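# Move two pipette-tip boxes onto pipetting robot deck

## Task

Fetch both boxes of pipette tips from the supply shelves and set one in each of the two free slots on the deck of the pipetting robot that stands on the shelved bench. Each box's lid must finish pressed fully closed on it, and every other piece of labware on the deck must finish sitting properly in its slot. A box flipped upside down, or any box or lid that touches the floor, counts as failure. Shoving the pedal bin and the stool aside is allowed. At the end, open the gripper and back the robot away; it must not topple or be left leaning.

## Robot and tools

Robot: a Hello Robot Stretch 4, about 1.6 m tall, with an omni-wheel base (rim within 0.23 m of the base origin), a lift sliding on a mast, a single arm that telescopes forward, a three-joint wrist and a two-finger gripper. Cameras: head_camera, head_left_camera, head_right_camera, wrist_camera.

Frames: the base frame sits on the floor below the base centre, x ahead, y to the left, z up. hand_pose is reported in it and marks a point between the open fingertips; with all wrist joints at zero its axes line up with the base frame, though the printed position may be somewhat off. The odometry frame is wherever the base frame was when the scene began.

execute_actions(actions, cameras): actions is a list holding one action, or empty to simply read state and images. An action may contain base, joints, or both, plus optional pace and contact_limits; alternatively it contains only end_of_arm. Motions in one action begin together but may finish at different moments.
- base: exactly one relative move from the current spot. translate_m: straight drive in metres, forward positive, -2 to 2. strafe_m: sideways in metres, left positive, -2 to 2. rotate_rad: turn in place in radians, counter-clockwise positive, -3.2 to 3.2. A base offset is measured from where the last reported state placed the robot.
- joints: a dictionary of absolute targets, keyed by joint name, each optional. lift_m 0 to 1.2 m; arm_m 0 to 0.55 m extension; wrist_yaw_rad -1.134 to 4.276 (0 faces forward, positive turns left, 3.14 is folded back, above 3.4 the arm may block it); wrist_pitch_rad -1.117 to 4.259 (0 level, 1.57 pointing down); wrist_roll_rad -1.117 to 4.259 (0 keeps both fingers level; positive turns clockwise as seen from behind the hand); gripper_m -0.038 to 0.141 m fingertip gap (negative means the fingers squeeze each other). Done tolerances: lift and arm ±0.004, yaw and roll ±0.02, pitch ±0.05, gripper ±0.004. Over-range joint targets get clipped and the result notes it; other bad values or unknown keys reject the whole call.
- pace: "slow", "default", "fast" or "max"; base speeds 0.1/0.3/0.4/0.6 m/s and 1/2/3/4 rad/s. With the lift above 0.2 the base is throttled further, down to 0.3 m/s and 1 rad/s at full height. No action runs past 15 s.
- contact_limits: only arm_m, from 0 (gentlest) to 0.75 (firmest), default 0.5; the arm halts when it pushes harder.
- end_of_arm: "enable_torque" restarts any wrist or gripper motor that shut off.
cameras: list of names or "all"; omitted/null means all, [] means none.
Any joint or the base left out of an action may keep driving toward its previous target.

wait(seconds): 0 to 10 s, commands nothing, returns state and images.
zoom_image(camera, region): enlarges [x0, y0, x1, y1] pixels (origin top-left, max 504x504) of that camera's latest full image.
finished_scene(scene): closes the current scene by its number; irreversible, so the goal must already hold.

To unfold at the start, lift_m 0.4 together with wrist_yaw_rad 0 in one action works.

Reading results: base_status and joint_status say how each motion ended. "done" for the base means the wheels turned the commanded amount, even while slipping. "off_target": stopped short and maybe still pushing. "contact_stop_at_<key>": met resistance; the part goes slack (a slack lift may sag under load, slack wheels may roll). "limit_stop_at_own_body": would have hit the robot itself, likelier with pitch below -0.2 and roll below -0.4 or above 4; moving away is allowed. "limit_stop_at_tilt": lean over 6 degrees, lift, arm and wheels go limp until it eases. "torque_fault": a wrist or gripper motor overloaded (e.g. gripper shoved into something, or over about 2 kg in a level grip) and went limp; send enable_torque. After such stops the old target is dropped. on_its_own lists things not commanded this call; "held at" gives a target, not a position. If one call reports a stop, the remaining execute_actions, wait and finished_scene calls in that same reply are skipped.

lidar_m: 12 rough distances in metres, 30-degree sectors starting straight ahead and going counter-clockwise (4th left, 7th behind, 10th right); "-" is nothing seen or closer than 0.25 m. It spans roughly 0.15 m up to robot height, so table tops register; glass, thin legs and things behind may be missed. wrist_depth_mm: 7x7 grid of median depths, 100 to 2000 mm, row by row from top left, robot's own parts included. base_odometry comes from wheel counts, so slip looks like travel; if turned_by_wheels and turned_by_imu differ by over about 0.1 rad, the heading has drifted by roughly their difference. base_tilt in degrees, forward and right positive, with a fixed bias up to about 1.5. motor_effort: percent of maximum, positive toward larger joint values, peak in brackets (noisy); for wheel_0..2 positive turns the base right. A load in a level grip pushes wrist_pitch effort away from 0.

Gripping: command gripper_m below the object's width; the further below, the firmer the squeeze and the more the object is pulled toward the wrist (about a third of the shortfall). The gripper reading and "done" do not prove a hold; a firm squeeze shows in gripper effort. Fingertips pressed on a surface can jam; raise the lift.

Avoid: driving or turning with over 1 kg held and arm_m above 0.2, especially fast; steady hard pushes or pulls, particularly high up; dropping, slamming or knocking things; boxes or lids reaching the floor or flipping. Loose objects may occasionally get nudged by outside forces. Faster robot motion is preferred once the job succeeds.

Each tool is called after "Request:" as name(argument=value, ...), one argument or row to a line, values as JSON.

## Session

Request:
execute_actions(
  actions=[],
)

Scene clock: 0.00 s.
base_odometry: x=+0.000 y=+0.000 heading=+0.000 (m, m, rad; odometry frame)
turned_by_wheels: +0.000 (rad since the last result)
turned_by_imu: +0.000 (rad since the last result)
base_tilt: forward=+0.1 right=-0.2 (deg)
lidar_m: 1.73 1.94 1.46 1.44 1.88 0.89 0.90 1.02 1.60 2.06 2.28 2.24
base_status: not commanded
joint_positions: lift_m=+0.239 arm_m=-0.002 wrist_yaw_rad=+3.055 wrist_pitch_rad=-0.005 wrist_roll_rad=+0.017 gripper_m=+0.057
joint_status: not commanded
motor_effort: lift_m=+20 arm_m=-1 wrist_yaw_rad=+2 wrist_pitch_rad=-4 wrist_roll_rad=-2 gripper_m=-6 wheel_0=+0 wheel_1=+0 wheel_2=+1 (%)
hand_pose: x=-0.1105 y=+0.1120 z=+0.4182 quat_wxyz=(+0.043, +0.003, +0.009, +0.999) (m; base frame)
wrist_depth_mm: - 143 1756 1708 1336 1576 1537 / - 142 1060 1042 1025 1576 1537 / - 126 203 1060 1025 1576 1537 / 108 141 249 1042 1025 1576 1537 / 140 1098 1078 1042 1025 1537 1537 / 1138 1118 1078 1042 198 1537 1499 / 1182 1160 991 1060 1060 946 1060
pictures: head_camera, head_left_camera, head_right_camera, wrist_camera
Images, in order (width x height): head_camera 420x560, head_left_camera 420x672, head_right_camera 420x672, wrist_camera 616x392.

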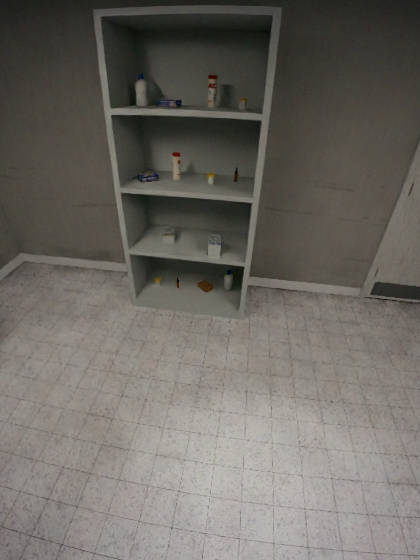

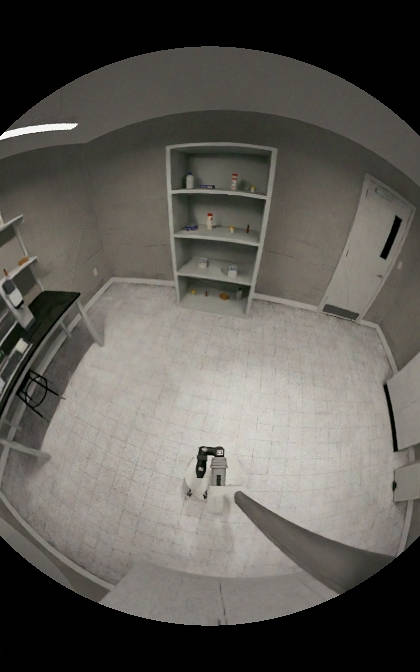

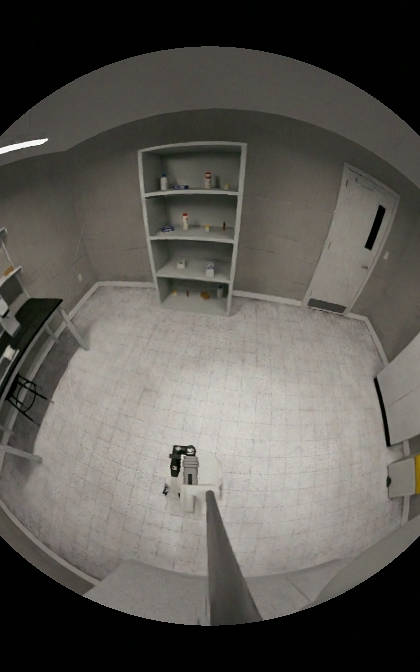

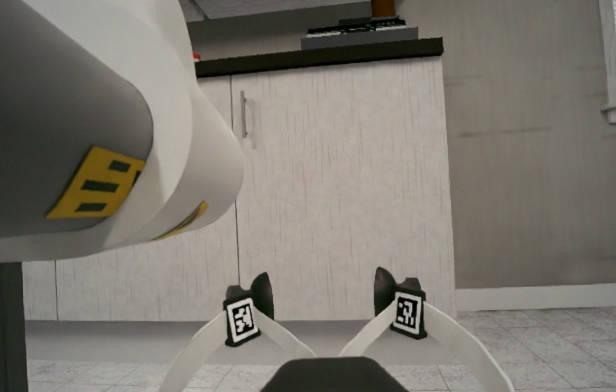

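Request:
zoom_image(
  camera="head_camera",
  region=[110, 180, 270, 320],
)

Request:
execute_actions(
  actions=[
    {"base":{"rotate_rad":1.45},"joints":{"lift_m":0.4,"wrist_yaw_rad":0,"gripper_m":0.14},"pace":"fast"},
  ],
)

Region (110, 180, 270, 320) of head_camera's 420x560 image, scaled by 3.150, with more detail than that image has; it fills the top 441 rows of this view, and the rest is white.

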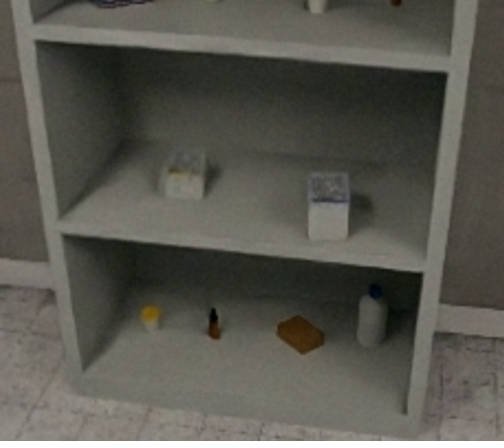

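Scene clock: 4.33 s.
base_odometry: x=+0.000 y=+0.000 heading=+1.450 (m, m, rad; odometry frame)
turned_by_wheels: +1.450 (rad since the last result)
turned_by_imu: +1.443 (rad since the last result)
base_tilt: forward=+0.1 right=-0.2 (deg)
lidar_m: 1.47 1.53 0.94 0.90 0.96 1.37 2.03 2.18 2.29 1.73 1.85 1.51
base_status: done
joint_positions: lift_m=+0.400 arm_m=-0.002 wrist_yaw_rad=+0.000 wrist_pitch_rad=-0.005 wrist_roll_rad=+0.017 gripper_m=+0.140
joint_status: all done
motor_effort: lift_m=+23(25) arm_m=-1(1) wrist_yaw_rad=+0(3) wrist_pitch_rad=-5(4) wrist_roll_rad=-1(2) gripper_m=+1(3) wheel_0=-1(11) wheel_1=-1(8) wheel_2=+0(9) (%)
hand_pose: x=+0.4579 y=-0.0873 z=+0.5793 quat_wxyz=(+1.000, +0.009, -0.002, +0.000) (m; base frame)
wrist_depth_mm: - - - - 1983 1983 1921 / - - - 1618 1618 1921 1921 / - - - - 1576 1921 1921 / - - 1308 1921 1983 1921 1921 / - - - - 1983 1983 1921 / 1983 - 217 1983 1863 199 1863 / 1661 1537 1430 150 1430 1336 1336
pictures: head_camera, head_left_camera, head_right_camera, wrist_camera
Images, in order (width x height): head_camera 420x560, head_left_camera 420x672, head_right_camera 420x672, wrist_camera 616x392.

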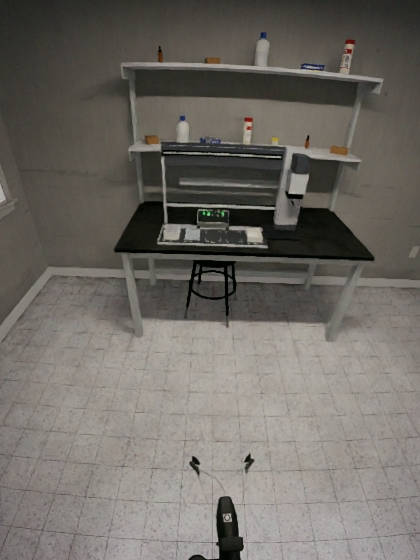

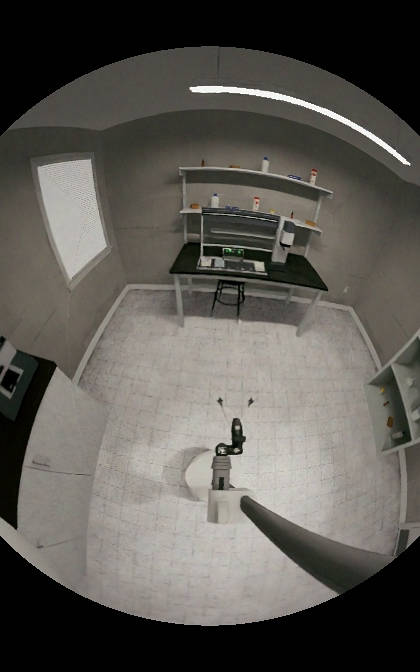

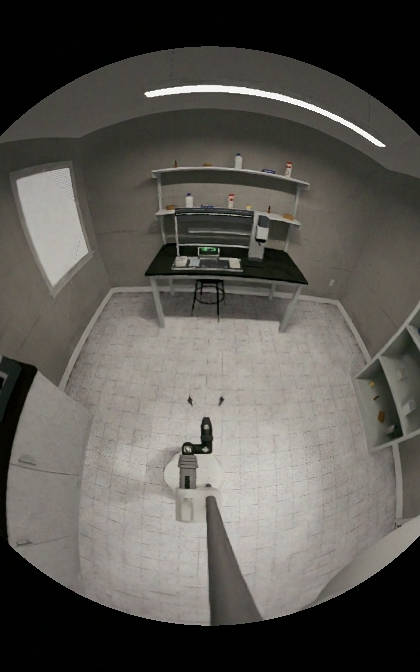

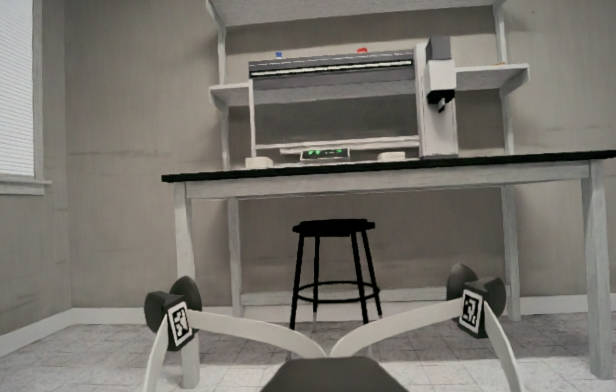

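Request:
zoom_image(
  camera="head_camera",
  region=[140, 180, 320, 270],
)

Region (140, 180, 320, 270) of head_camera's 420x560 image, scaled by 2.800, with more detail than that image has.

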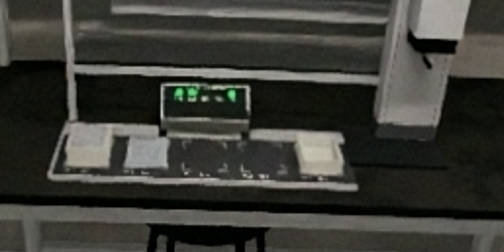

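Request:
execute_actions(
  actions=[
    {"base":{"rotate_rad":-1.62},"pace":"fast"},
  ],
  cameras=[],
)

Request:
execute_actions(
  actions=[
    {"base":{"strafe_m":0.33},"pace":"fast"},
  ],
  cameras=[],
)

Request:
execute_actions(
  actions=[
    {"base":{"translate_m":0.95},"pace":"max"},
  ],
  cameras=["head_camera","wrist_camera"],
)

Scene clock: 12.03 s.
base_odometry: x=+0.000 y=+0.000 heading=-0.170 (m, m, rad; odometry frame)
turned_by_wheels: -1.620 (rad since the last result)
turned_by_imu: -1.613 (rad since the last result)
base_tilt: forward=+0.0 right=-0.2 (deg)
lidar_m: 1.72 1.82 1.54 1.45 1.53 0.95 0.89 0.94 1.32 2.05 2.10 2.32
base_status: done
joint_positions: lift_m=+0.400 arm_m=-0.002 wrist_yaw_rad=+0.000 wrist_pitch_rad=-0.005 wrist_roll_rad=+0.017 gripper_m=+0.140
joint_status: not commanded
motor_effort: lift_m=+21(22) arm_m=-1(1) wrist_yaw_rad=+2(2) wrist_pitch_rad=-5(5) wrist_roll_rad=-1(1) gripper_m=+1(1) wheel_0=+1(6) wheel_1=+1(10) wheel_2=+1(11) (%)
hand_pose: x=+0.4578 y=-0.0875 z=+0.5794 quat_wxyz=(+1.000, +0.009, -0.002, +0.000) (m; base frame)
wrist_depth_mm: - 1661 1808 - - 1983 1983 / - 1863 - - - - 1921 / - 1756 1983 1983 - 1983 1921 / - 1808 - 1983 - 1983 1983 / - 1921 - 1983 1983 1983 1921 / - 1661 217 1863 1983 199 1921 / 1618 1537 1499 151 1430 1366 1397
pictures: none
No camera images: the call's "cameras" was empty. Leave "cameras" out to get every camera's image.

Scene clock: 14.00 s.
base_odometry: x=+0.056 y=+0.325 heading=-0.170 (m, m, rad; odometry frame)
turned_by_wheels: +0.000 (rad since the last result)
turned_by_imu: +0.002 (rad since the last result)
base_tilt: forward=+0.0 right=-0.2 (deg)
lidar_m: 1.72 1.82 1.18 1.12 1.20 1.59 0.90 0.95 1.30 2.39 2.48 2.33
base_status: done
joint_positions: lift_m=+0.400 arm_m=-0.002 wrist_yaw_rad=+0.000 wrist_pitch_rad=-0.005 wrist_roll_rad=+0.017 gripper_m=+0.140
joint_status: not commanded
motor_effort: lift_m=+21(22) arm_m=-1(1) wrist_yaw_rad=-1(1) wrist_pitch_rad=-4(5) wrist_roll_rad=-2(2) gripper_m=+1(1) wheel_0=+2(12) wheel_1=+0(12) wheel_2=+1(2) (%)
hand_pose: x=+0.4579 y=-0.0874 z=+0.5794 quat_wxyz=(+1.000, +0.009, -0.002, +0.000) (m; base frame)
wrist_depth_mm: - - 1708 1756 1983 1983 1983 / - - 1983 1983 1983 - 1983 / - - 1756 1921 1983 1983 1983 / - - 1983 1983 1983 1983 1921 / - - 1921 1983 1983 1983 1983 / - - 216 1983 1808 199 1921 / 1576 1537 1499 150 1430 1336 1397
pictures: none
No camera images: the call's "cameras" was empty. Leave "cameras" out to get every camera's image.

Scene clock: 17.33 s.
base_odometry: x=+0.992 y=+0.165 heading=-0.170 (m, m, rad; odometry frame)
turned_by_wheels: +0.000 (rad since the last result)
turned_by_imu: -0.001 (rad since the last result)
base_tilt: forward=+0.0 right=-0.2 (deg)
lidar_m: 0.78 0.83 1.82 1.14 1.18 1.62 1.87 1.95 2.48 2.36 1.81 0.81
base_status: done
joint_positions: lift_m=+0.400 arm_m=-0.002 wrist_yaw_rad=+0.000 wrist_pitch_rad=-0.005 wrist_roll_rad=+0.017 gripper_m=+0.140
joint_status: not commanded
motor_effort: lift_m=+20(21) arm_m=-1(1) wrist_yaw_rad=+1(0) wrist_pitch_rad=-5(5) wrist_roll_rad=-1(1) gripper_m=+1(0) wheel_0=-2(4) wheel_1=-1(8) wheel_2=+1(10) (%)
hand_pose: x=+0.4579 y=-0.0874 z=+0.5795 quat_wxyz=(+1.000, +0.009, -0.002, +0.000) (m; base frame)
wrist_depth_mm: 640 640 661 676 699 615 1025 / 750 917 976 1008 1008 627 1042 / 741 1042 1060 1025 1025 640 1025 / 741 1060 1042 1025 1008 654 1025 / 715 750 750 654 603 564 1025 / 654 585 216 1025 559 200 1025 / 707 960 1042 150 991 683 1025
pictures: head_camera, wrist_camera
Images, in order (width x height): head_camera 420x560, wrist_camera 616x392.

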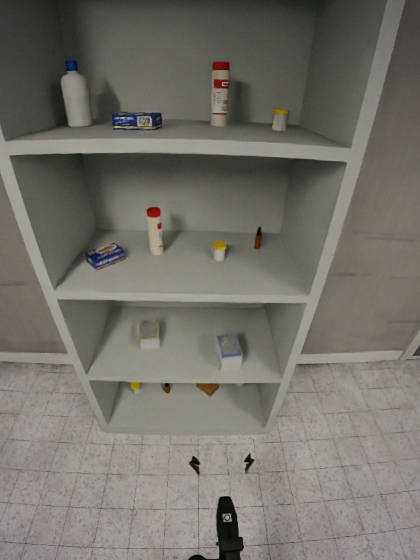

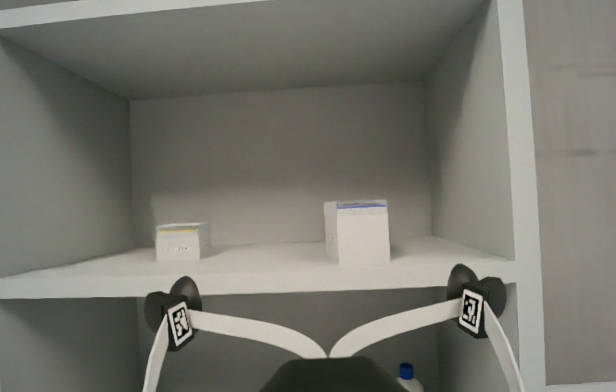

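Request:
execute_actions(
  actions=[
    {"base":{"strafe_m":-0.045},"joints":{"arm_m":0.3,"wrist_pitch_rad":0.3,"lift_m":0.47},"pace":"fast"},
  ],
  cameras=["head_camera","wrist_camera"],
)

Scene clock: 25.53 s.
base_odometry: x=+0.985 y=+0.121 heading=-0.170 (m, m, rad; odometry frame)
turned_by_wheels: +0.000 (rad since the last result)
turned_by_imu: -0.001 (rad since the last result)
base_tilt: forward=+0.1 right=-0.2 (deg)
lidar_m: 0.78 0.82 1.82 1.18 1.23 1.70 1.87 1.94 2.42 2.32 1.79 0.82
base_status: done
joint_positions: lift_m=+0.470 arm_m=+0.299 wrist_yaw_rad=+0.000 wrist_pitch_rad=+0.302 wrist_roll_rad=+0.017 gripper_m=+0.140
joint_status: all done
motor_effort: lift_m=+22(24) arm_m=+5(5) wrist_yaw_rad=+0(6) wrist_pitch_rad=-4(6) wrist_roll_rad=-1(1) gripper_m=+0(0) wheel_0=-1(9) wheel_1=+1(11) wheel_2=+1(1) (%)
hand_pose: x=+0.7454 y=-0.0874 z=+0.5622 quat_wxyz=(+0.989, +0.009, +0.150, -0.001) (m; base frame)
wrist_depth_mm: 668 661 654 654 640 530 366 / 691 691 683 676 668 535 370 / 723 715 715 699 691 549 366 / 452 525 554 306 418 477 370 / 377 368 357 315 320 325 319 / 303 296 217 289 279 200 277 / 768 854 842 150 634 574 387
pictures: head_camera, wrist_camera
Images, in order (width x height): head_camera 420x560, wrist_camera 616x392.

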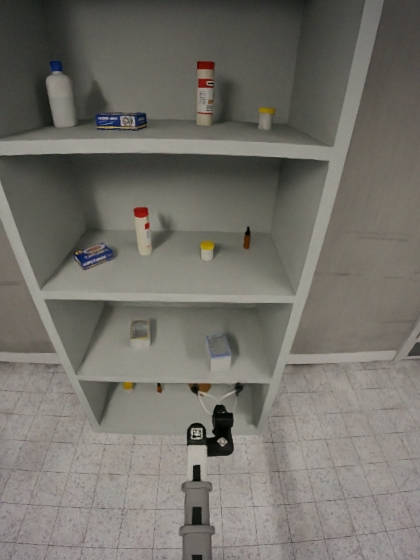

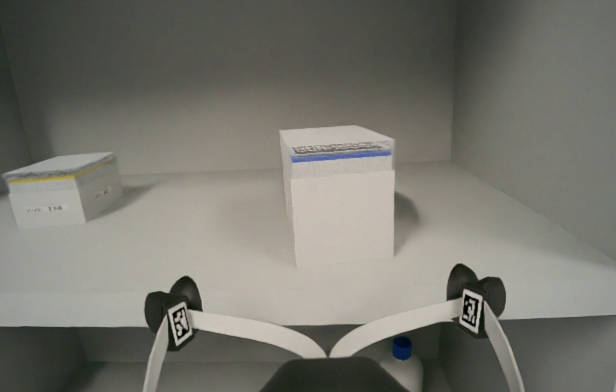

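Request:
zoom_image(
  camera="head_camera",
  region=[110, 300, 270, 460],
)

Region (110, 300, 270, 460) of head_camera's 420x560 image, scaled by 3.150, with more detail than that image has.

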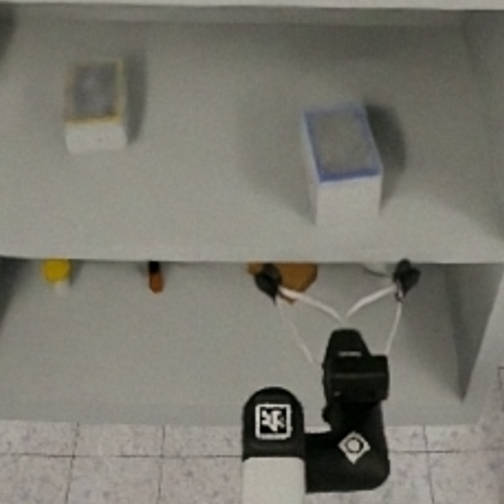

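Request:
execute_actions(
  actions=[
    {"base":{"strafe_m":-0.03},"joints":{"arm_m":0.39,"wrist_yaw_rad":0.1,"lift_m":0.48}},
  ],
  cameras=["head_camera","wrist_camera"],
)

Scene clock: 31.50 s.
base_odometry: x=+0.980 y=+0.091 heading=-0.170 (m, m, rad; odometry frame)
turned_by_wheels: +0.000 (rad since the last result)
turned_by_imu: -0.001 (rad since the last result)
base_tilt: forward=+0.1 right=-0.1 (deg)
lidar_m: 0.78 0.80 1.81 1.20 1.26 1.72 1.87 1.97 2.39 2.31 1.82 0.80
base_status: done
joint_positions: lift_m=+0.480 arm_m=+0.389 wrist_yaw_rad=+0.100 wrist_pitch_rad=+0.302 wrist_roll_rad=+0.017 gripper_m=+0.140
joint_status: all done
motor_effort: lift_m=+22(24) arm_m=+5(6) wrist_yaw_rad=+2(4) wrist_pitch_rad=-4(5) wrist_roll_rad=-1(1) gripper_m=+1(2) wheel_0=-2(10) wheel_1=-1(8) wheel_2=+1(0) (%)
hand_pose: x=+0.8428 y=-0.0595 z=+0.5722 quat_wxyz=(+0.987, +0.001, +0.151, +0.048) (m; base frame)
wrist_depth_mm: 627 603 580 559 544 530 404 / 647 634 609 585 569 549 397 / 676 661 640 609 591 569 399 / 424 554 585 230 224 508 399 / 392 392 382 211 213 347 338 / 291 274 216 221 219 200 256 / 232 224 222 150 214 207 213
pictures: head_camera, wrist_camera
Images, in order (width x height): head_camera 420x560, wrist_camera 616x392.

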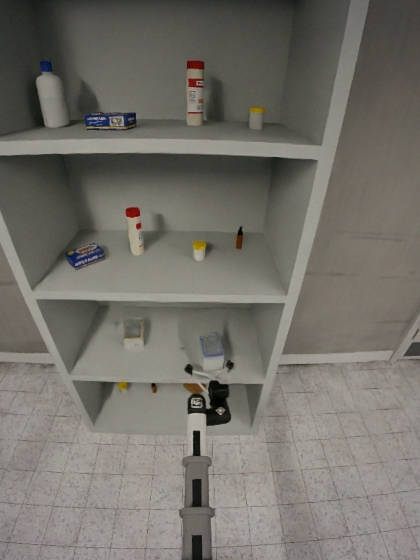

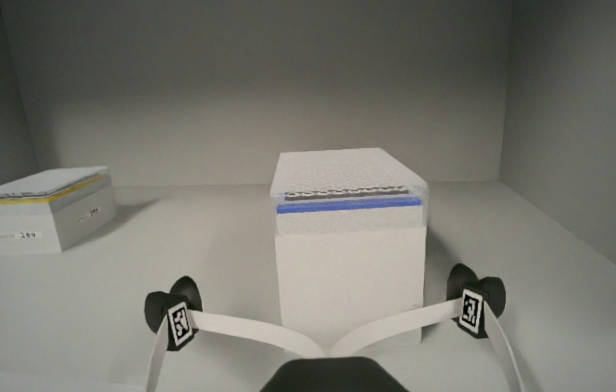

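Request:
execute_actions(
  actions=[
    {"base":{"strafe_m":-0.006},"joints":{"arm_m":0.435,"gripper_m":0.115}},
  ],
  cameras=["head_camera","wrist_camera"],
)

Request:
zoom_image(
  camera="head_camera",
  region=[160, 310, 270, 420],
)

Scene clock: 34.93 s.
base_odometry: x=+0.979 y=+0.085 heading=-0.170 (m, m, rad; odometry frame)
turned_by_wheels: +0.000 (rad since the last result)
turned_by_imu: +0.000 (rad since the last result)
base_tilt: forward=+0.1 right=-0.2 (deg)
lidar_m: 0.78 0.81 1.82 1.21 1.26 1.75 1.87 1.96 2.39 2.29 1.82 0.82
base_status: done
joint_positions: lift_m=+0.480 arm_m=+0.434 wrist_yaw_rad=+0.100 wrist_pitch_rad=+0.302 wrist_roll_rad=+0.017 gripper_m=+0.115
joint_status: all done
motor_effort: lift_m=+22(23) arm_m=+5(5) wrist_yaw_rad=+4(3) wrist_pitch_rad=-4(5) wrist_roll_rad=-1(2) gripper_m=+0(2) wheel_0=+0(3) wheel_1=+2(8) wheel_2=+0(1) (%)
hand_pose: x=+0.8877 y=-0.0596 z=+0.5722 quat_wxyz=(+0.987, +0.001, +0.151, +0.048) (m; base frame)
wrist_depth_mm: 580 554 539 521 504 488 397 / 603 580 559 544 530 504 387 / 634 609 585 564 549 530 387 / 433 615 591 212 480 508 389 / 370 392 355 172 172 347 338 / 291 286 189 177 178 236 256 / 233 224 213 172 189 204 213
pictures: head_camera, wrist_camera
Images, in order (width x height): head_camera 420x560, wrist_camera 616x392.

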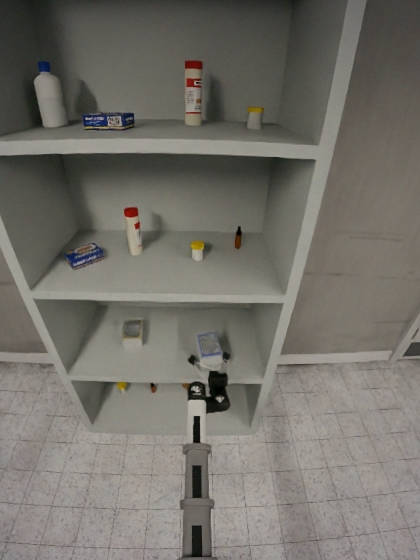

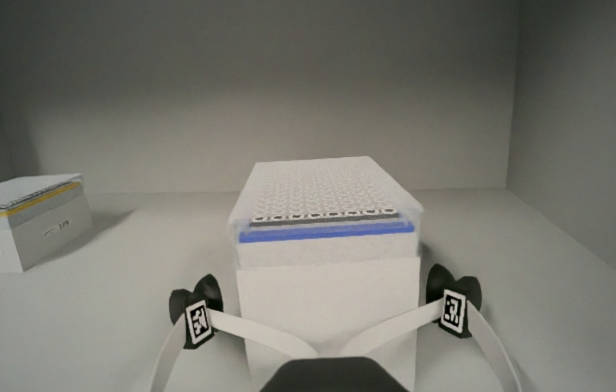

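Region (160, 310, 270, 420) of head_camera's 420x560 image, scaled by 4.582, with more detail than that image has.

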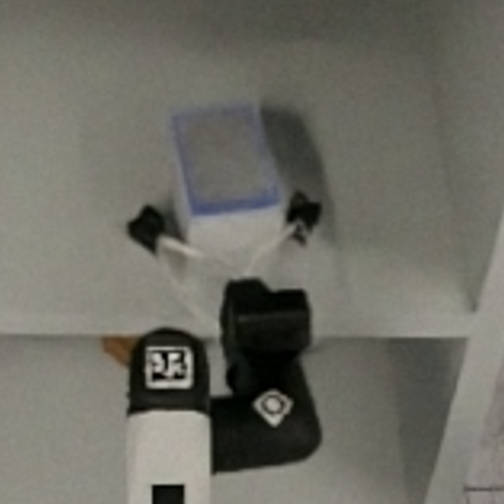

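Request:
execute_actions(
  actions=[
    {"joints":{"arm_m":0.46,"gripper_m":0.098},"pace":"slow"},
  ],
  cameras=["head_camera","wrist_camera"],
)

Request:
zoom_image(
  camera="head_camera",
  region=[160, 310, 270, 420],
)

Scene clock: 38.87 s.
base_odometry: x=+0.979 y=+0.085 heading=-0.170 (m, m, rad; odometry frame)
turned_by_wheels: +0.000 (rad since the last result)
turned_by_imu: -0.001 (rad since the last result)
base_tilt: forward=+0.1 right=-0.2 (deg)
lidar_m: 0.78 0.83 1.83 1.21 1.27 1.76 1.86 1.94 2.40 2.28 1.82 0.82
base_status: not commanded
joint_positions: lift_m=+0.480 arm_m=+0.459 wrist_yaw_rad=+0.100 wrist_pitch_rad=+0.302 wrist_roll_rad=+0.017 gripper_m=+0.098
joint_status: all done
motor_effort: lift_m=+22(22) arm_m=+6(5) wrist_yaw_rad=+2(3) wrist_pitch_rad=-5(6) wrist_roll_rad=-1(1) gripper_m=-2(1) wheel_0=+0(0) wheel_1=+2(2) wheel_2=+0(0) (%)
hand_pose: x=+0.9127 y=-0.0596 z=+0.5721 quat_wxyz=(+0.987, +0.001, +0.151, +0.048) (m; base frame)
wrist_depth_mm: 549 535 512 500 484 466 397 / 574 554 539 521 504 488 389 / 603 580 559 539 525 508 389 / 477 597 569 209 477 508 392 / 373 392 357 170 173 345 338 / 290 286 191 176 179 247 255 / 231 224 212 181 190 202 213
pictures: head_camera, wrist_camera
Images, in order (width x height): head_camera 420x560, wrist_camera 616x392.

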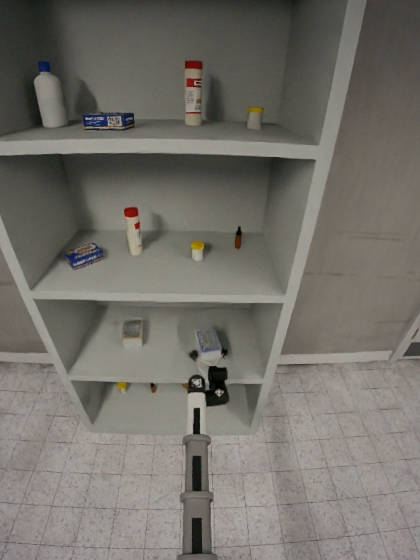

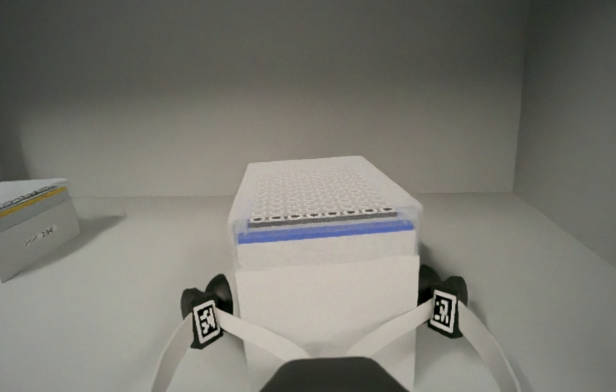

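Region (160, 310, 270, 420) of head_camera's 420x560 image, scaled by 4.582, with more detail than that image has.

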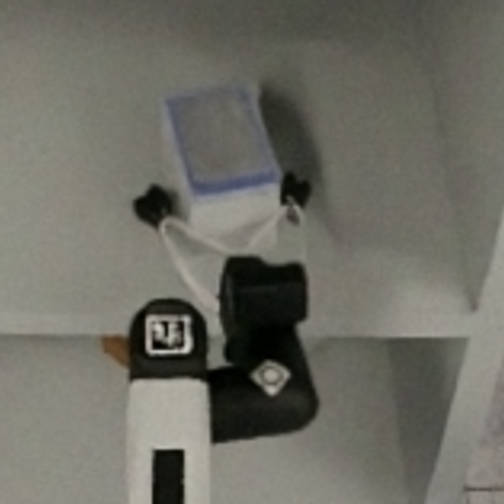

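Box gets pushed; only an end grip is possible. Grip firmly and test lift.

Request:
execute_actions(
  actions=[
    {"joints":{"gripper_m":0.02}},
  ],
  cameras=["wrist_camera"],
)

Request:
execute_actions(
  actions=[
    {"joints":{"lift_m":0.51},"pace":"slow"},
  ],
  cameras=["head_camera","wrist_camera"],
)

Scene clock: 44.20 s.
base_odometry: x=+0.979 y=+0.085 heading=-0.170 (m, m, rad; odometry frame)
turned_by_wheels: +0.000 (rad since the last result)
turned_by_imu: -0.001 (rad since the last result)
base_tilt: forward=+0.1 right=-0.1 (deg)
lidar_m: 0.77 0.82 1.80 1.20 1.27 1.74 1.87 1.97 2.38 2.28 1.82 0.80
base_status: not commanded
joint_positions: lift_m=+0.480 arm_m=+0.459 wrist_yaw_rad=+0.100 wrist_pitch_rad=+0.304 wrist_roll_rad=+0.017 gripper_m=+0.021
joint_status: all done
motor_effort: lift_m=+22(22) arm_m=+5(6) wrist_yaw_rad=+1(3) wrist_pitch_rad=-10(10) wrist_roll_rad=-1(2) gripper_m=-34(34) wheel_0=+0(1) wheel_1=+2(2) wheel_2=+1(0) (%)
hand_pose: x=+0.9126 y=-0.0595 z=+0.5717 quat_wxyz=(+0.987, +0.001, +0.152, +0.048) (m; base frame)
wrist_depth_mm: 549 530 512 496 484 469 397 / 574 554 535 521 504 484 389 / 609 585 564 544 525 508 392 / 439 597 569 193 237 496 392 / 370 387 351 160 164 342 334 / 289 283 181 166 170 178 253 / 229 204 204 171 175 200 133
pictures: wrist_camera
Images, in order (width x height): wrist_camera 616x392.

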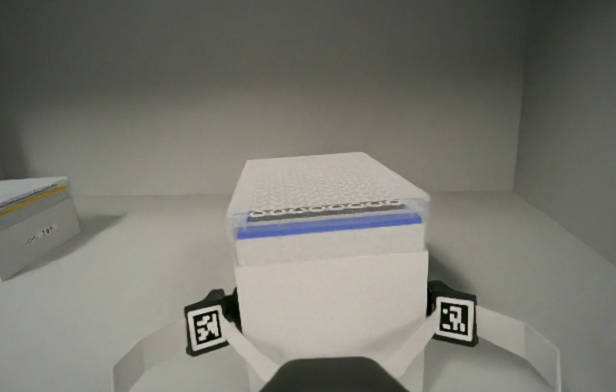

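Scene clock: 45.27 s.
base_odometry: x=+0.979 y=+0.085 heading=-0.170 (m, m, rad; odometry frame)
turned_by_wheels: +0.000 (rad since the last result)
turned_by_imu: +0.000 (rad since the last result)
base_tilt: forward=+0.1 right=-0.3 (deg)
lidar_m: 0.78 0.82 1.83 1.20 1.28 1.74 1.86 1.94 2.39 2.28 1.83 0.80
base_status: not commanded
joint_positions: lift_m=+0.510 arm_m=+0.459 wrist_yaw_rad=+0.100 wrist_pitch_rad=+0.304 wrist_roll_rad=+0.017 gripper_m=+0.021
joint_status: all done
motor_effort: lift_m=+24(24) arm_m=+5(5) wrist_yaw_rad=+0(1) wrist_pitch_rad=-11(11) wrist_roll_rad=-1(1) gripper_m=-35(35) wheel_0=+1(1) wheel_1=+2(2) wheel_2=+0(0) (%)
hand_pose: x=+0.9126 y=-0.0595 z=+0.6015 quat_wxyz=(+0.987, +0.001, +0.152, +0.048) (m; base frame)
wrist_depth_mm: 549 535 517 496 484 469 397 / 574 559 535 521 504 484 387 / 603 585 564 544 521 508 389 / 634 609 580 192 236 521 392 / 402 459 418 160 164 410 368 / 343 338 181 166 170 178 301 / 274 244 243 171 176 238 133
pictures: head_camera, wrist_camera
Images, in order (width x height): head_camera 420x560, wrist_camera 616x392.

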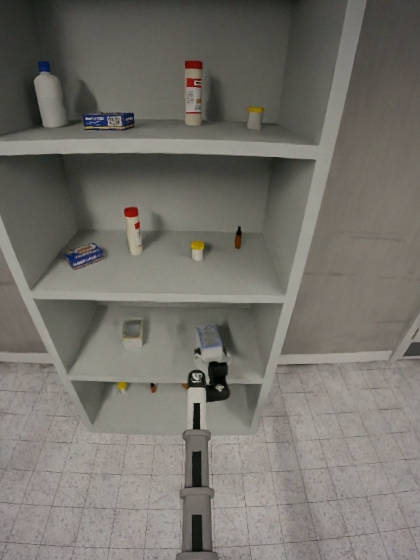

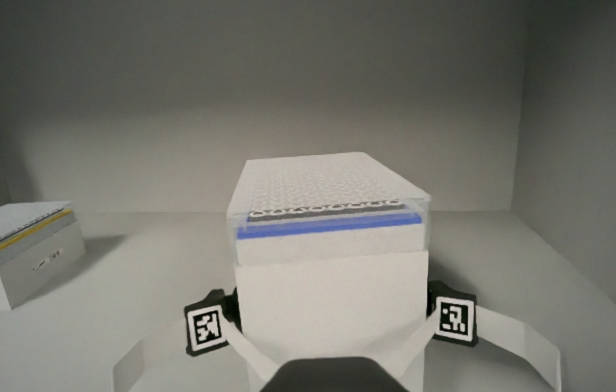

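Request:
execute_actions(
  actions=[
    {"base":{"translate_m":-0.9},"joints":{"arm_m":0.05,"wrist_yaw_rad":-0.1},"pace":"fast"},
  ],
  cameras=[],
)

Request:
execute_actions(
  actions=[
    {"base":{"rotate_rad":1.571},"joints":{"lift_m":0.86},"pace":"slow"},
  ],
  cameras=[],
)

Request:
execute_actions(
  actions=[
    {"base":{"translate_m":0.55}},
  ],
  cameras=["head_camera","wrist_camera"],
)

Scene clock: 54.80 s.
base_odometry: x=+0.092 y=+0.237 heading=-0.170 (m, m, rad; odometry frame)
turned_by_wheels: +0.000 (rad since the last result)
turned_by_imu: -0.001 (rad since the last result)
base_tilt: forward=+0.1 right=-0.3 (deg)
lidar_m: 0.49 1.76 1.28 1.21 1.28 1.63 0.95 1.00 1.39 2.29 2.38 2.27
base_status: done
joint_positions: lift_m=+0.510 arm_m=+0.051 wrist_yaw_rad=-0.100 wrist_pitch_rad=+0.304 wrist_roll_rad=+0.017 gripper_m=+0.021
joint_status: all done
motor_effort: lift_m=+22(23) arm_m=-5(5) wrist_yaw_rad=+2(8) wrist_pitch_rad=-11(12) wrist_roll_rad=-1(2) gripper_m=-34(35) wheel_0=-1(5) wheel_1=-1(7) wheel_2=+0(13) (%)
hand_pose: x=+0.4869 y=-0.1145 z=+0.6015 quat_wxyz=(+0.987, +0.016, +0.151, -0.051) (m; base frame)
wrist_depth_mm: 1661 1397 1661 1708 1808 1808 1808 / 1708 1576 1756 1808 1921 1921 1921 / 1808 1576 1808 1808 1983 1983 1983 / 1921 1808 1983 192 236 - - / 1863 1618 1537 161 163 1576 1537 / 1336 1308 181 166 170 178 1160 / 1060 946 946 171 175 931 904
pictures: none
No camera images: the call's "cameras" was empty. Leave "cameras" out to get every camera's image.

Scene clock: 58.17 s.
base_odometry: x=+0.092 y=+0.237 heading=+1.401 (m, m, rad; odometry frame)
turned_by_wheels: +1.571 (rad since the last result)
turned_by_imu: +1.563 (rad since the last result)
base_tilt: forward=+0.1 right=-0.2 (deg)
lidar_m: 0.49 1.25 1.62 0.95 1.00 1.37 2.30 2.37 2.27 1.70 1.79 1.29
base_status: done
joint_positions: lift_m=+0.860 arm_m=+0.051 wrist_yaw_rad=-0.100 wrist_pitch_rad=+0.304 wrist_roll_rad=+0.017 gripper_m=+0.021
joint_status: all done
motor_effort: lift_m=+23(26) arm_m=-5(5) wrist_yaw_rad=+2(1) wrist_pitch_rad=-11(12) wrist_roll_rad=-1(1) gripper_m=-34(33) wheel_0=-2(6) wheel_1=-3(6) wheel_2=-1(4) (%)
hand_pose: x=+0.4869 y=-0.1144 z=+0.9515 quat_wxyz=(+0.987, +0.016, +0.151, -0.051) (m; base frame)
wrist_depth_mm: 1499 1537 1182 1205 1336 1618 1661 / 1576 1576 1618 1661 1229 1708 1756 / 1618 1661 1708 1618 1464 1808 1808 / 1708 1098 1098 192 237 1098 1921 / 1756 1808 1281 160 164 1921 1983 / 1863 1863 181 166 170 178 1708 / 1537 1118 1397 171 175 1366 1366
pictures: none
No camera images: the call's "cameras" was empty. Leave "cameras" out to get every camera's image.

Scene clock: 61.50 s.
base_odometry: x=+0.185 y=+0.779 heading=+1.401 (m, m, rad; odometry frame)
turned_by_wheels: +0.000 (rad since the last result)
turned_by_imu: -0.001 (rad since the last result)
base_tilt: forward=+0.1 right=-0.2 (deg)
lidar_m: 0.47 0.68 1.60 1.55 1.06 1.32 2.87 2.98 1.75 1.69 0.98 0.70
base_status: done
joint_positions: lift_m=+0.860 arm_m=+0.051 wrist_yaw_rad=-0.100 wrist_pitch_rad=+0.304 wrist_roll_rad=+0.017 gripper_m=+0.021
joint_status: not commanded
motor_effort: lift_m=+22(24) arm_m=-5(5) wrist_yaw_rad=+0(1) wrist_pitch_rad=-11(12) wrist_roll_rad=-1(1) gripper_m=-35(34) wheel_0=-1(2) wheel_1=+1(6) wheel_2=+2(9) (%)
hand_pose: x=+0.4869 y=-0.1144 z=+0.9516 quat_wxyz=(+0.987, +0.016, +0.151, -0.051) (m; base frame)
wrist_depth_mm: 647 647 661 676 683 564 1008 / 1060 1078 1098 1138 1118 585 1182 / 1098 1118 1138 1160 1182 707 1255 / 1138 1098 732 192 236 750 960 / 778 699 676 161 164 654 661 / 517 535 181 167 170 178 504 / 455 439 449 171 175 1336 931
pictures: head_camera, wrist_camera
Images, in order (width x height): head_camera 420x560, wrist_camera 616x392.

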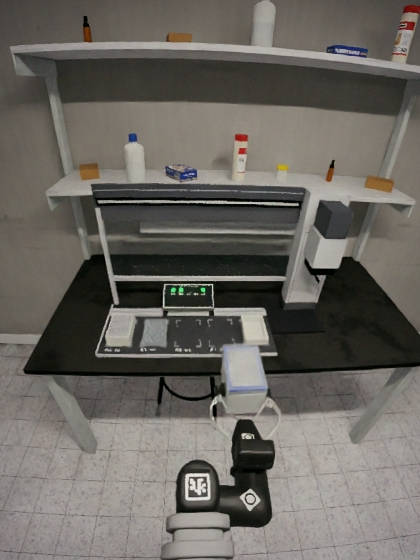

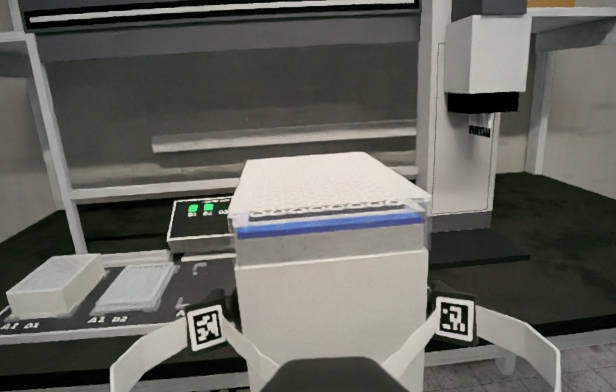

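Request:
zoom_image(
  camera="head_camera",
  region=[90, 270, 310, 430],
)

Region (90, 270, 310, 430) of head_camera's 420x560 image, scaled by 2.291, with more detail than that image has; it fills the top 367 rows of this view, and the rest is white.

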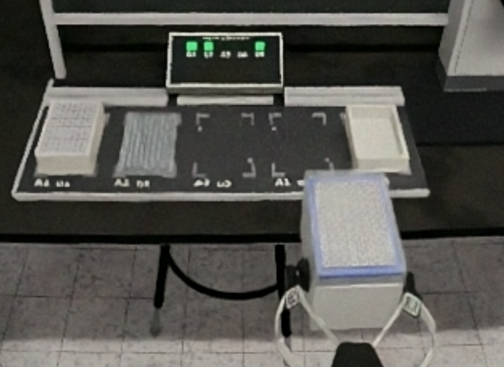

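Request:
execute_actions(
  actions=[
    {"base":{"strafe_m":0.01},"joints":{"arm_m":0.33,"lift_m":0.81}},
  ],
)

Request:
zoom_image(
  camera="head_camera",
  region=[150, 270, 290, 400],
)

Scene clock: 68.27 s.
base_odometry: x=+0.175 y=+0.781 heading=+1.401 (m, m, rad; odometry frame)
turned_by_wheels: +0.000 (rad since the last result)
turned_by_imu: -0.001 (rad since the last result)
base_tilt: forward=+0.1 right=-0.2 (deg)
lidar_m: 0.66 0.69 1.59 1.56 1.05 1.35 2.86 2.96 1.78 1.70 0.96 0.69
base_status: done
joint_positions: lift_m=+0.810 arm_m=+0.329 wrist_yaw_rad=-0.100 wrist_pitch_rad=+0.304 wrist_roll_rad=+0.017 gripper_m=+0.021
joint_status: all done
motor_effort: lift_m=+18(20) arm_m=+5(5) wrist_yaw_rad=+3(4) wrist_pitch_rad=-11(11) wrist_roll_rad=-1(2) gripper_m=-35(36) wheel_0=+1(5) wheel_1=+1(8) wheel_2=+0(3) (%)
hand_pose: x=+0.7651 y=-0.1144 z=+0.9020 quat_wxyz=(+0.987, +0.016, +0.151, -0.051) (m; base frame)
wrist_depth_mm: 778 788 798 809 831 842 387 / 809 820 842 854 866 866 404 / 842 854 854 891 904 904 424 / 866 878 866 192 236 496 442 / 654 445 424 161 164 508 466 / 455 410 181 166 170 178 399 / 359 322 320 171 175 282 133
pictures: head_camera, head_left_camera, head_right_camera, wrist_camera
Images, in order (width x height): head_camera 420x560, head_left_camera 420x672, head_right_camera 420x672, wrist_camera 616x392.

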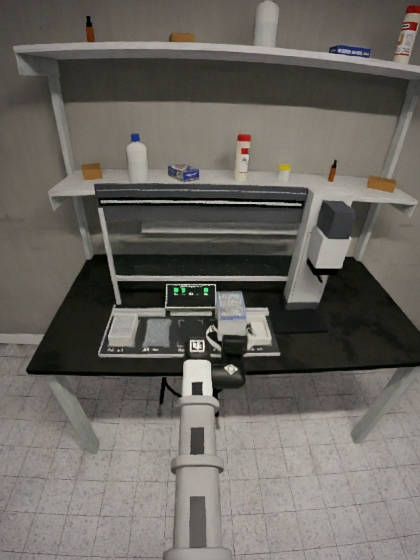

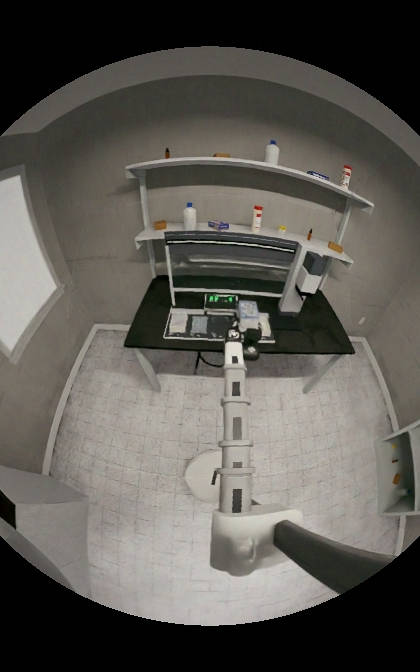

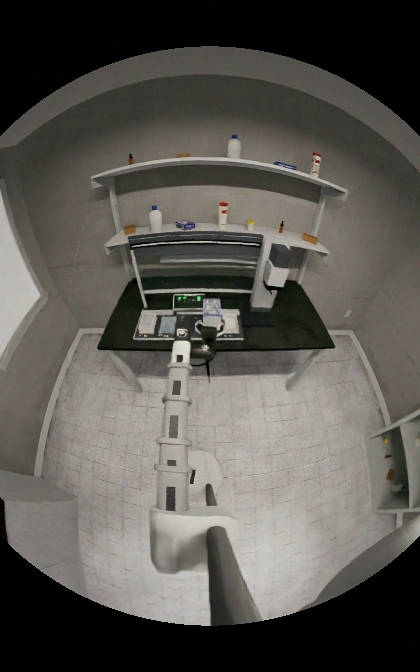

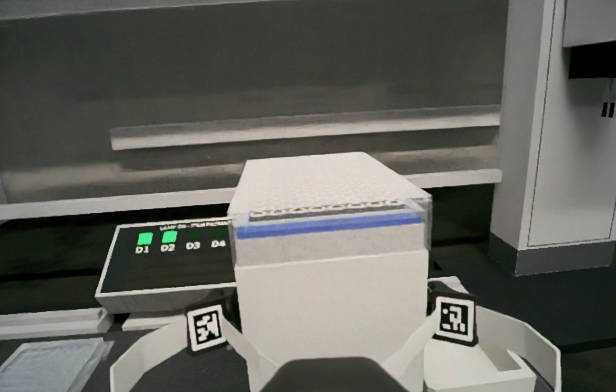

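Region (150, 270, 290, 400) of head_camera's 420x560 image, scaled by 3.600, with more detail than that image has; it fills the top 468 rows of this view, and the rest is white.

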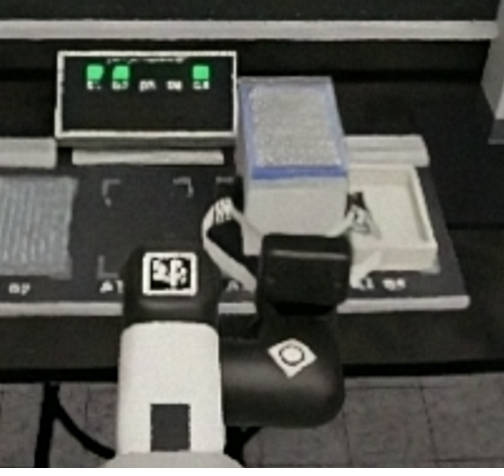

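Request:
execute_actions(
  actions=[
    {"base":{"strafe_m":0.008},"joints":{"lift_m":0.75}},
  ],
)

Request:
zoom_image(
  camera="head_camera",
  region=[150, 270, 290, 400],
)

Request:
zoom_image(
  camera="head_left_camera",
  region=[190, 285, 280, 365],
)

Scene clock: 72.47 s.
base_odometry: x=+0.167 y=+0.782 heading=+1.401 (m, m, rad; odometry frame)
turned_by_wheels: +0.000 (rad since the last result)
turned_by_imu: -0.001 (rad since the last result)
base_tilt: forward=+0.1 right=-0.2 (deg)
lidar_m: 0.66 0.67 1.59 1.55 1.03 1.32 2.86 2.97 1.79 1.71 0.97 0.69
base_status: done
joint_positions: lift_m=+0.750 arm_m=+0.329 wrist_yaw_rad=-0.100 wrist_pitch_rad=+0.304 wrist_roll_rad=+0.017 gripper_m=+0.021
joint_status: all done
motor_effort: lift_m=+18(16) arm_m=+5(5) wrist_yaw_rad=+0(0) wrist_pitch_rad=-10(10) wrist_roll_rad=-1(1) gripper_m=-35(35) wheel_0=+0(5) wheel_1=+1(8) wheel_2=+0(2) (%)
hand_pose: x=+0.7651 y=-0.1144 z=+0.8420 quat_wxyz=(+0.987, +0.016, +0.151, -0.051) (m; base frame)
wrist_depth_mm: 778 788 798 831 842 842 392 / 809 809 820 842 854 831 407 / 831 842 854 878 891 904 427 / 809 436 424 192 237 591 442 / 504 392 389 161 164 368 397 / 342 336 181 166 170 178 281 / 274 244 241 171 175 238 133
pictures: head_camera, head_left_camera, head_right_camera, wrist_camera
Images, in order (width x height): head_camera 420x560, head_left_camera 420x672, head_right_camera 420x672, wrist_camera 616x392.

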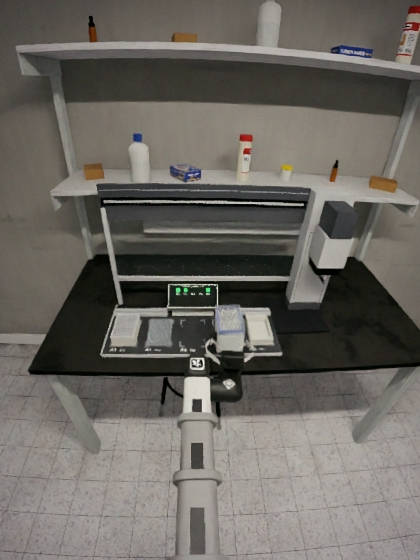

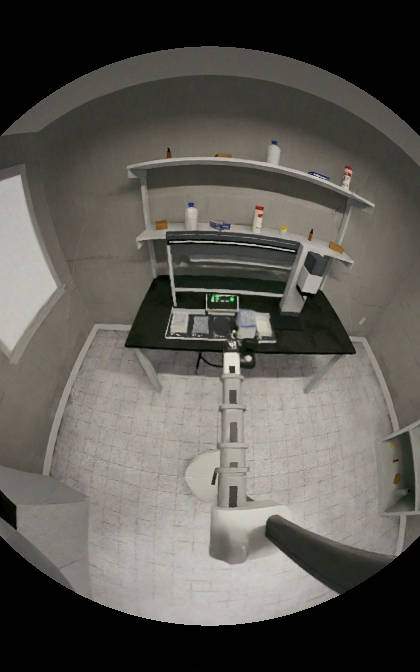

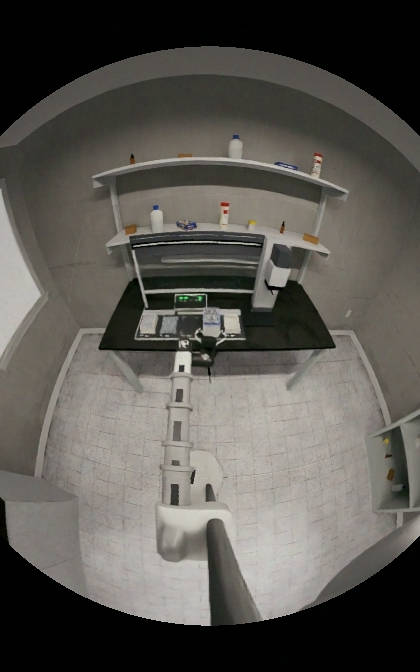

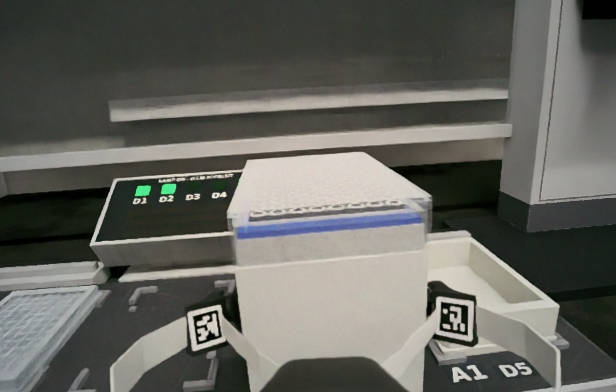

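Region (150, 270, 290, 400) of head_camera's 420x560 image, scaled by 3.600, with more detail than that image has; it fills the top 468 rows of this view, and the rest is white.

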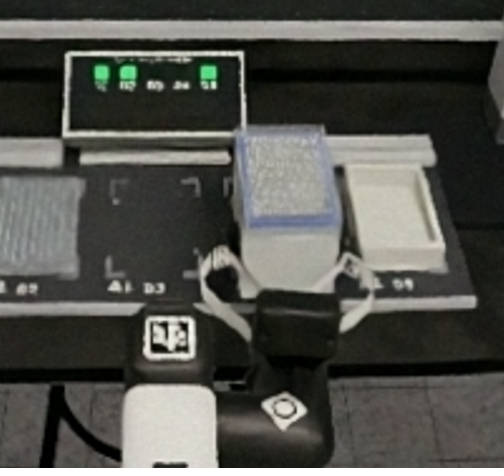

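Region (190, 285, 280, 365) of head_left_camera's 420x672 image, scaled by 5.600, with more detail than that image has.

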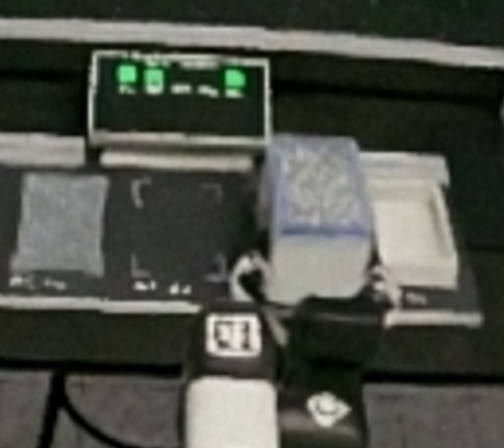

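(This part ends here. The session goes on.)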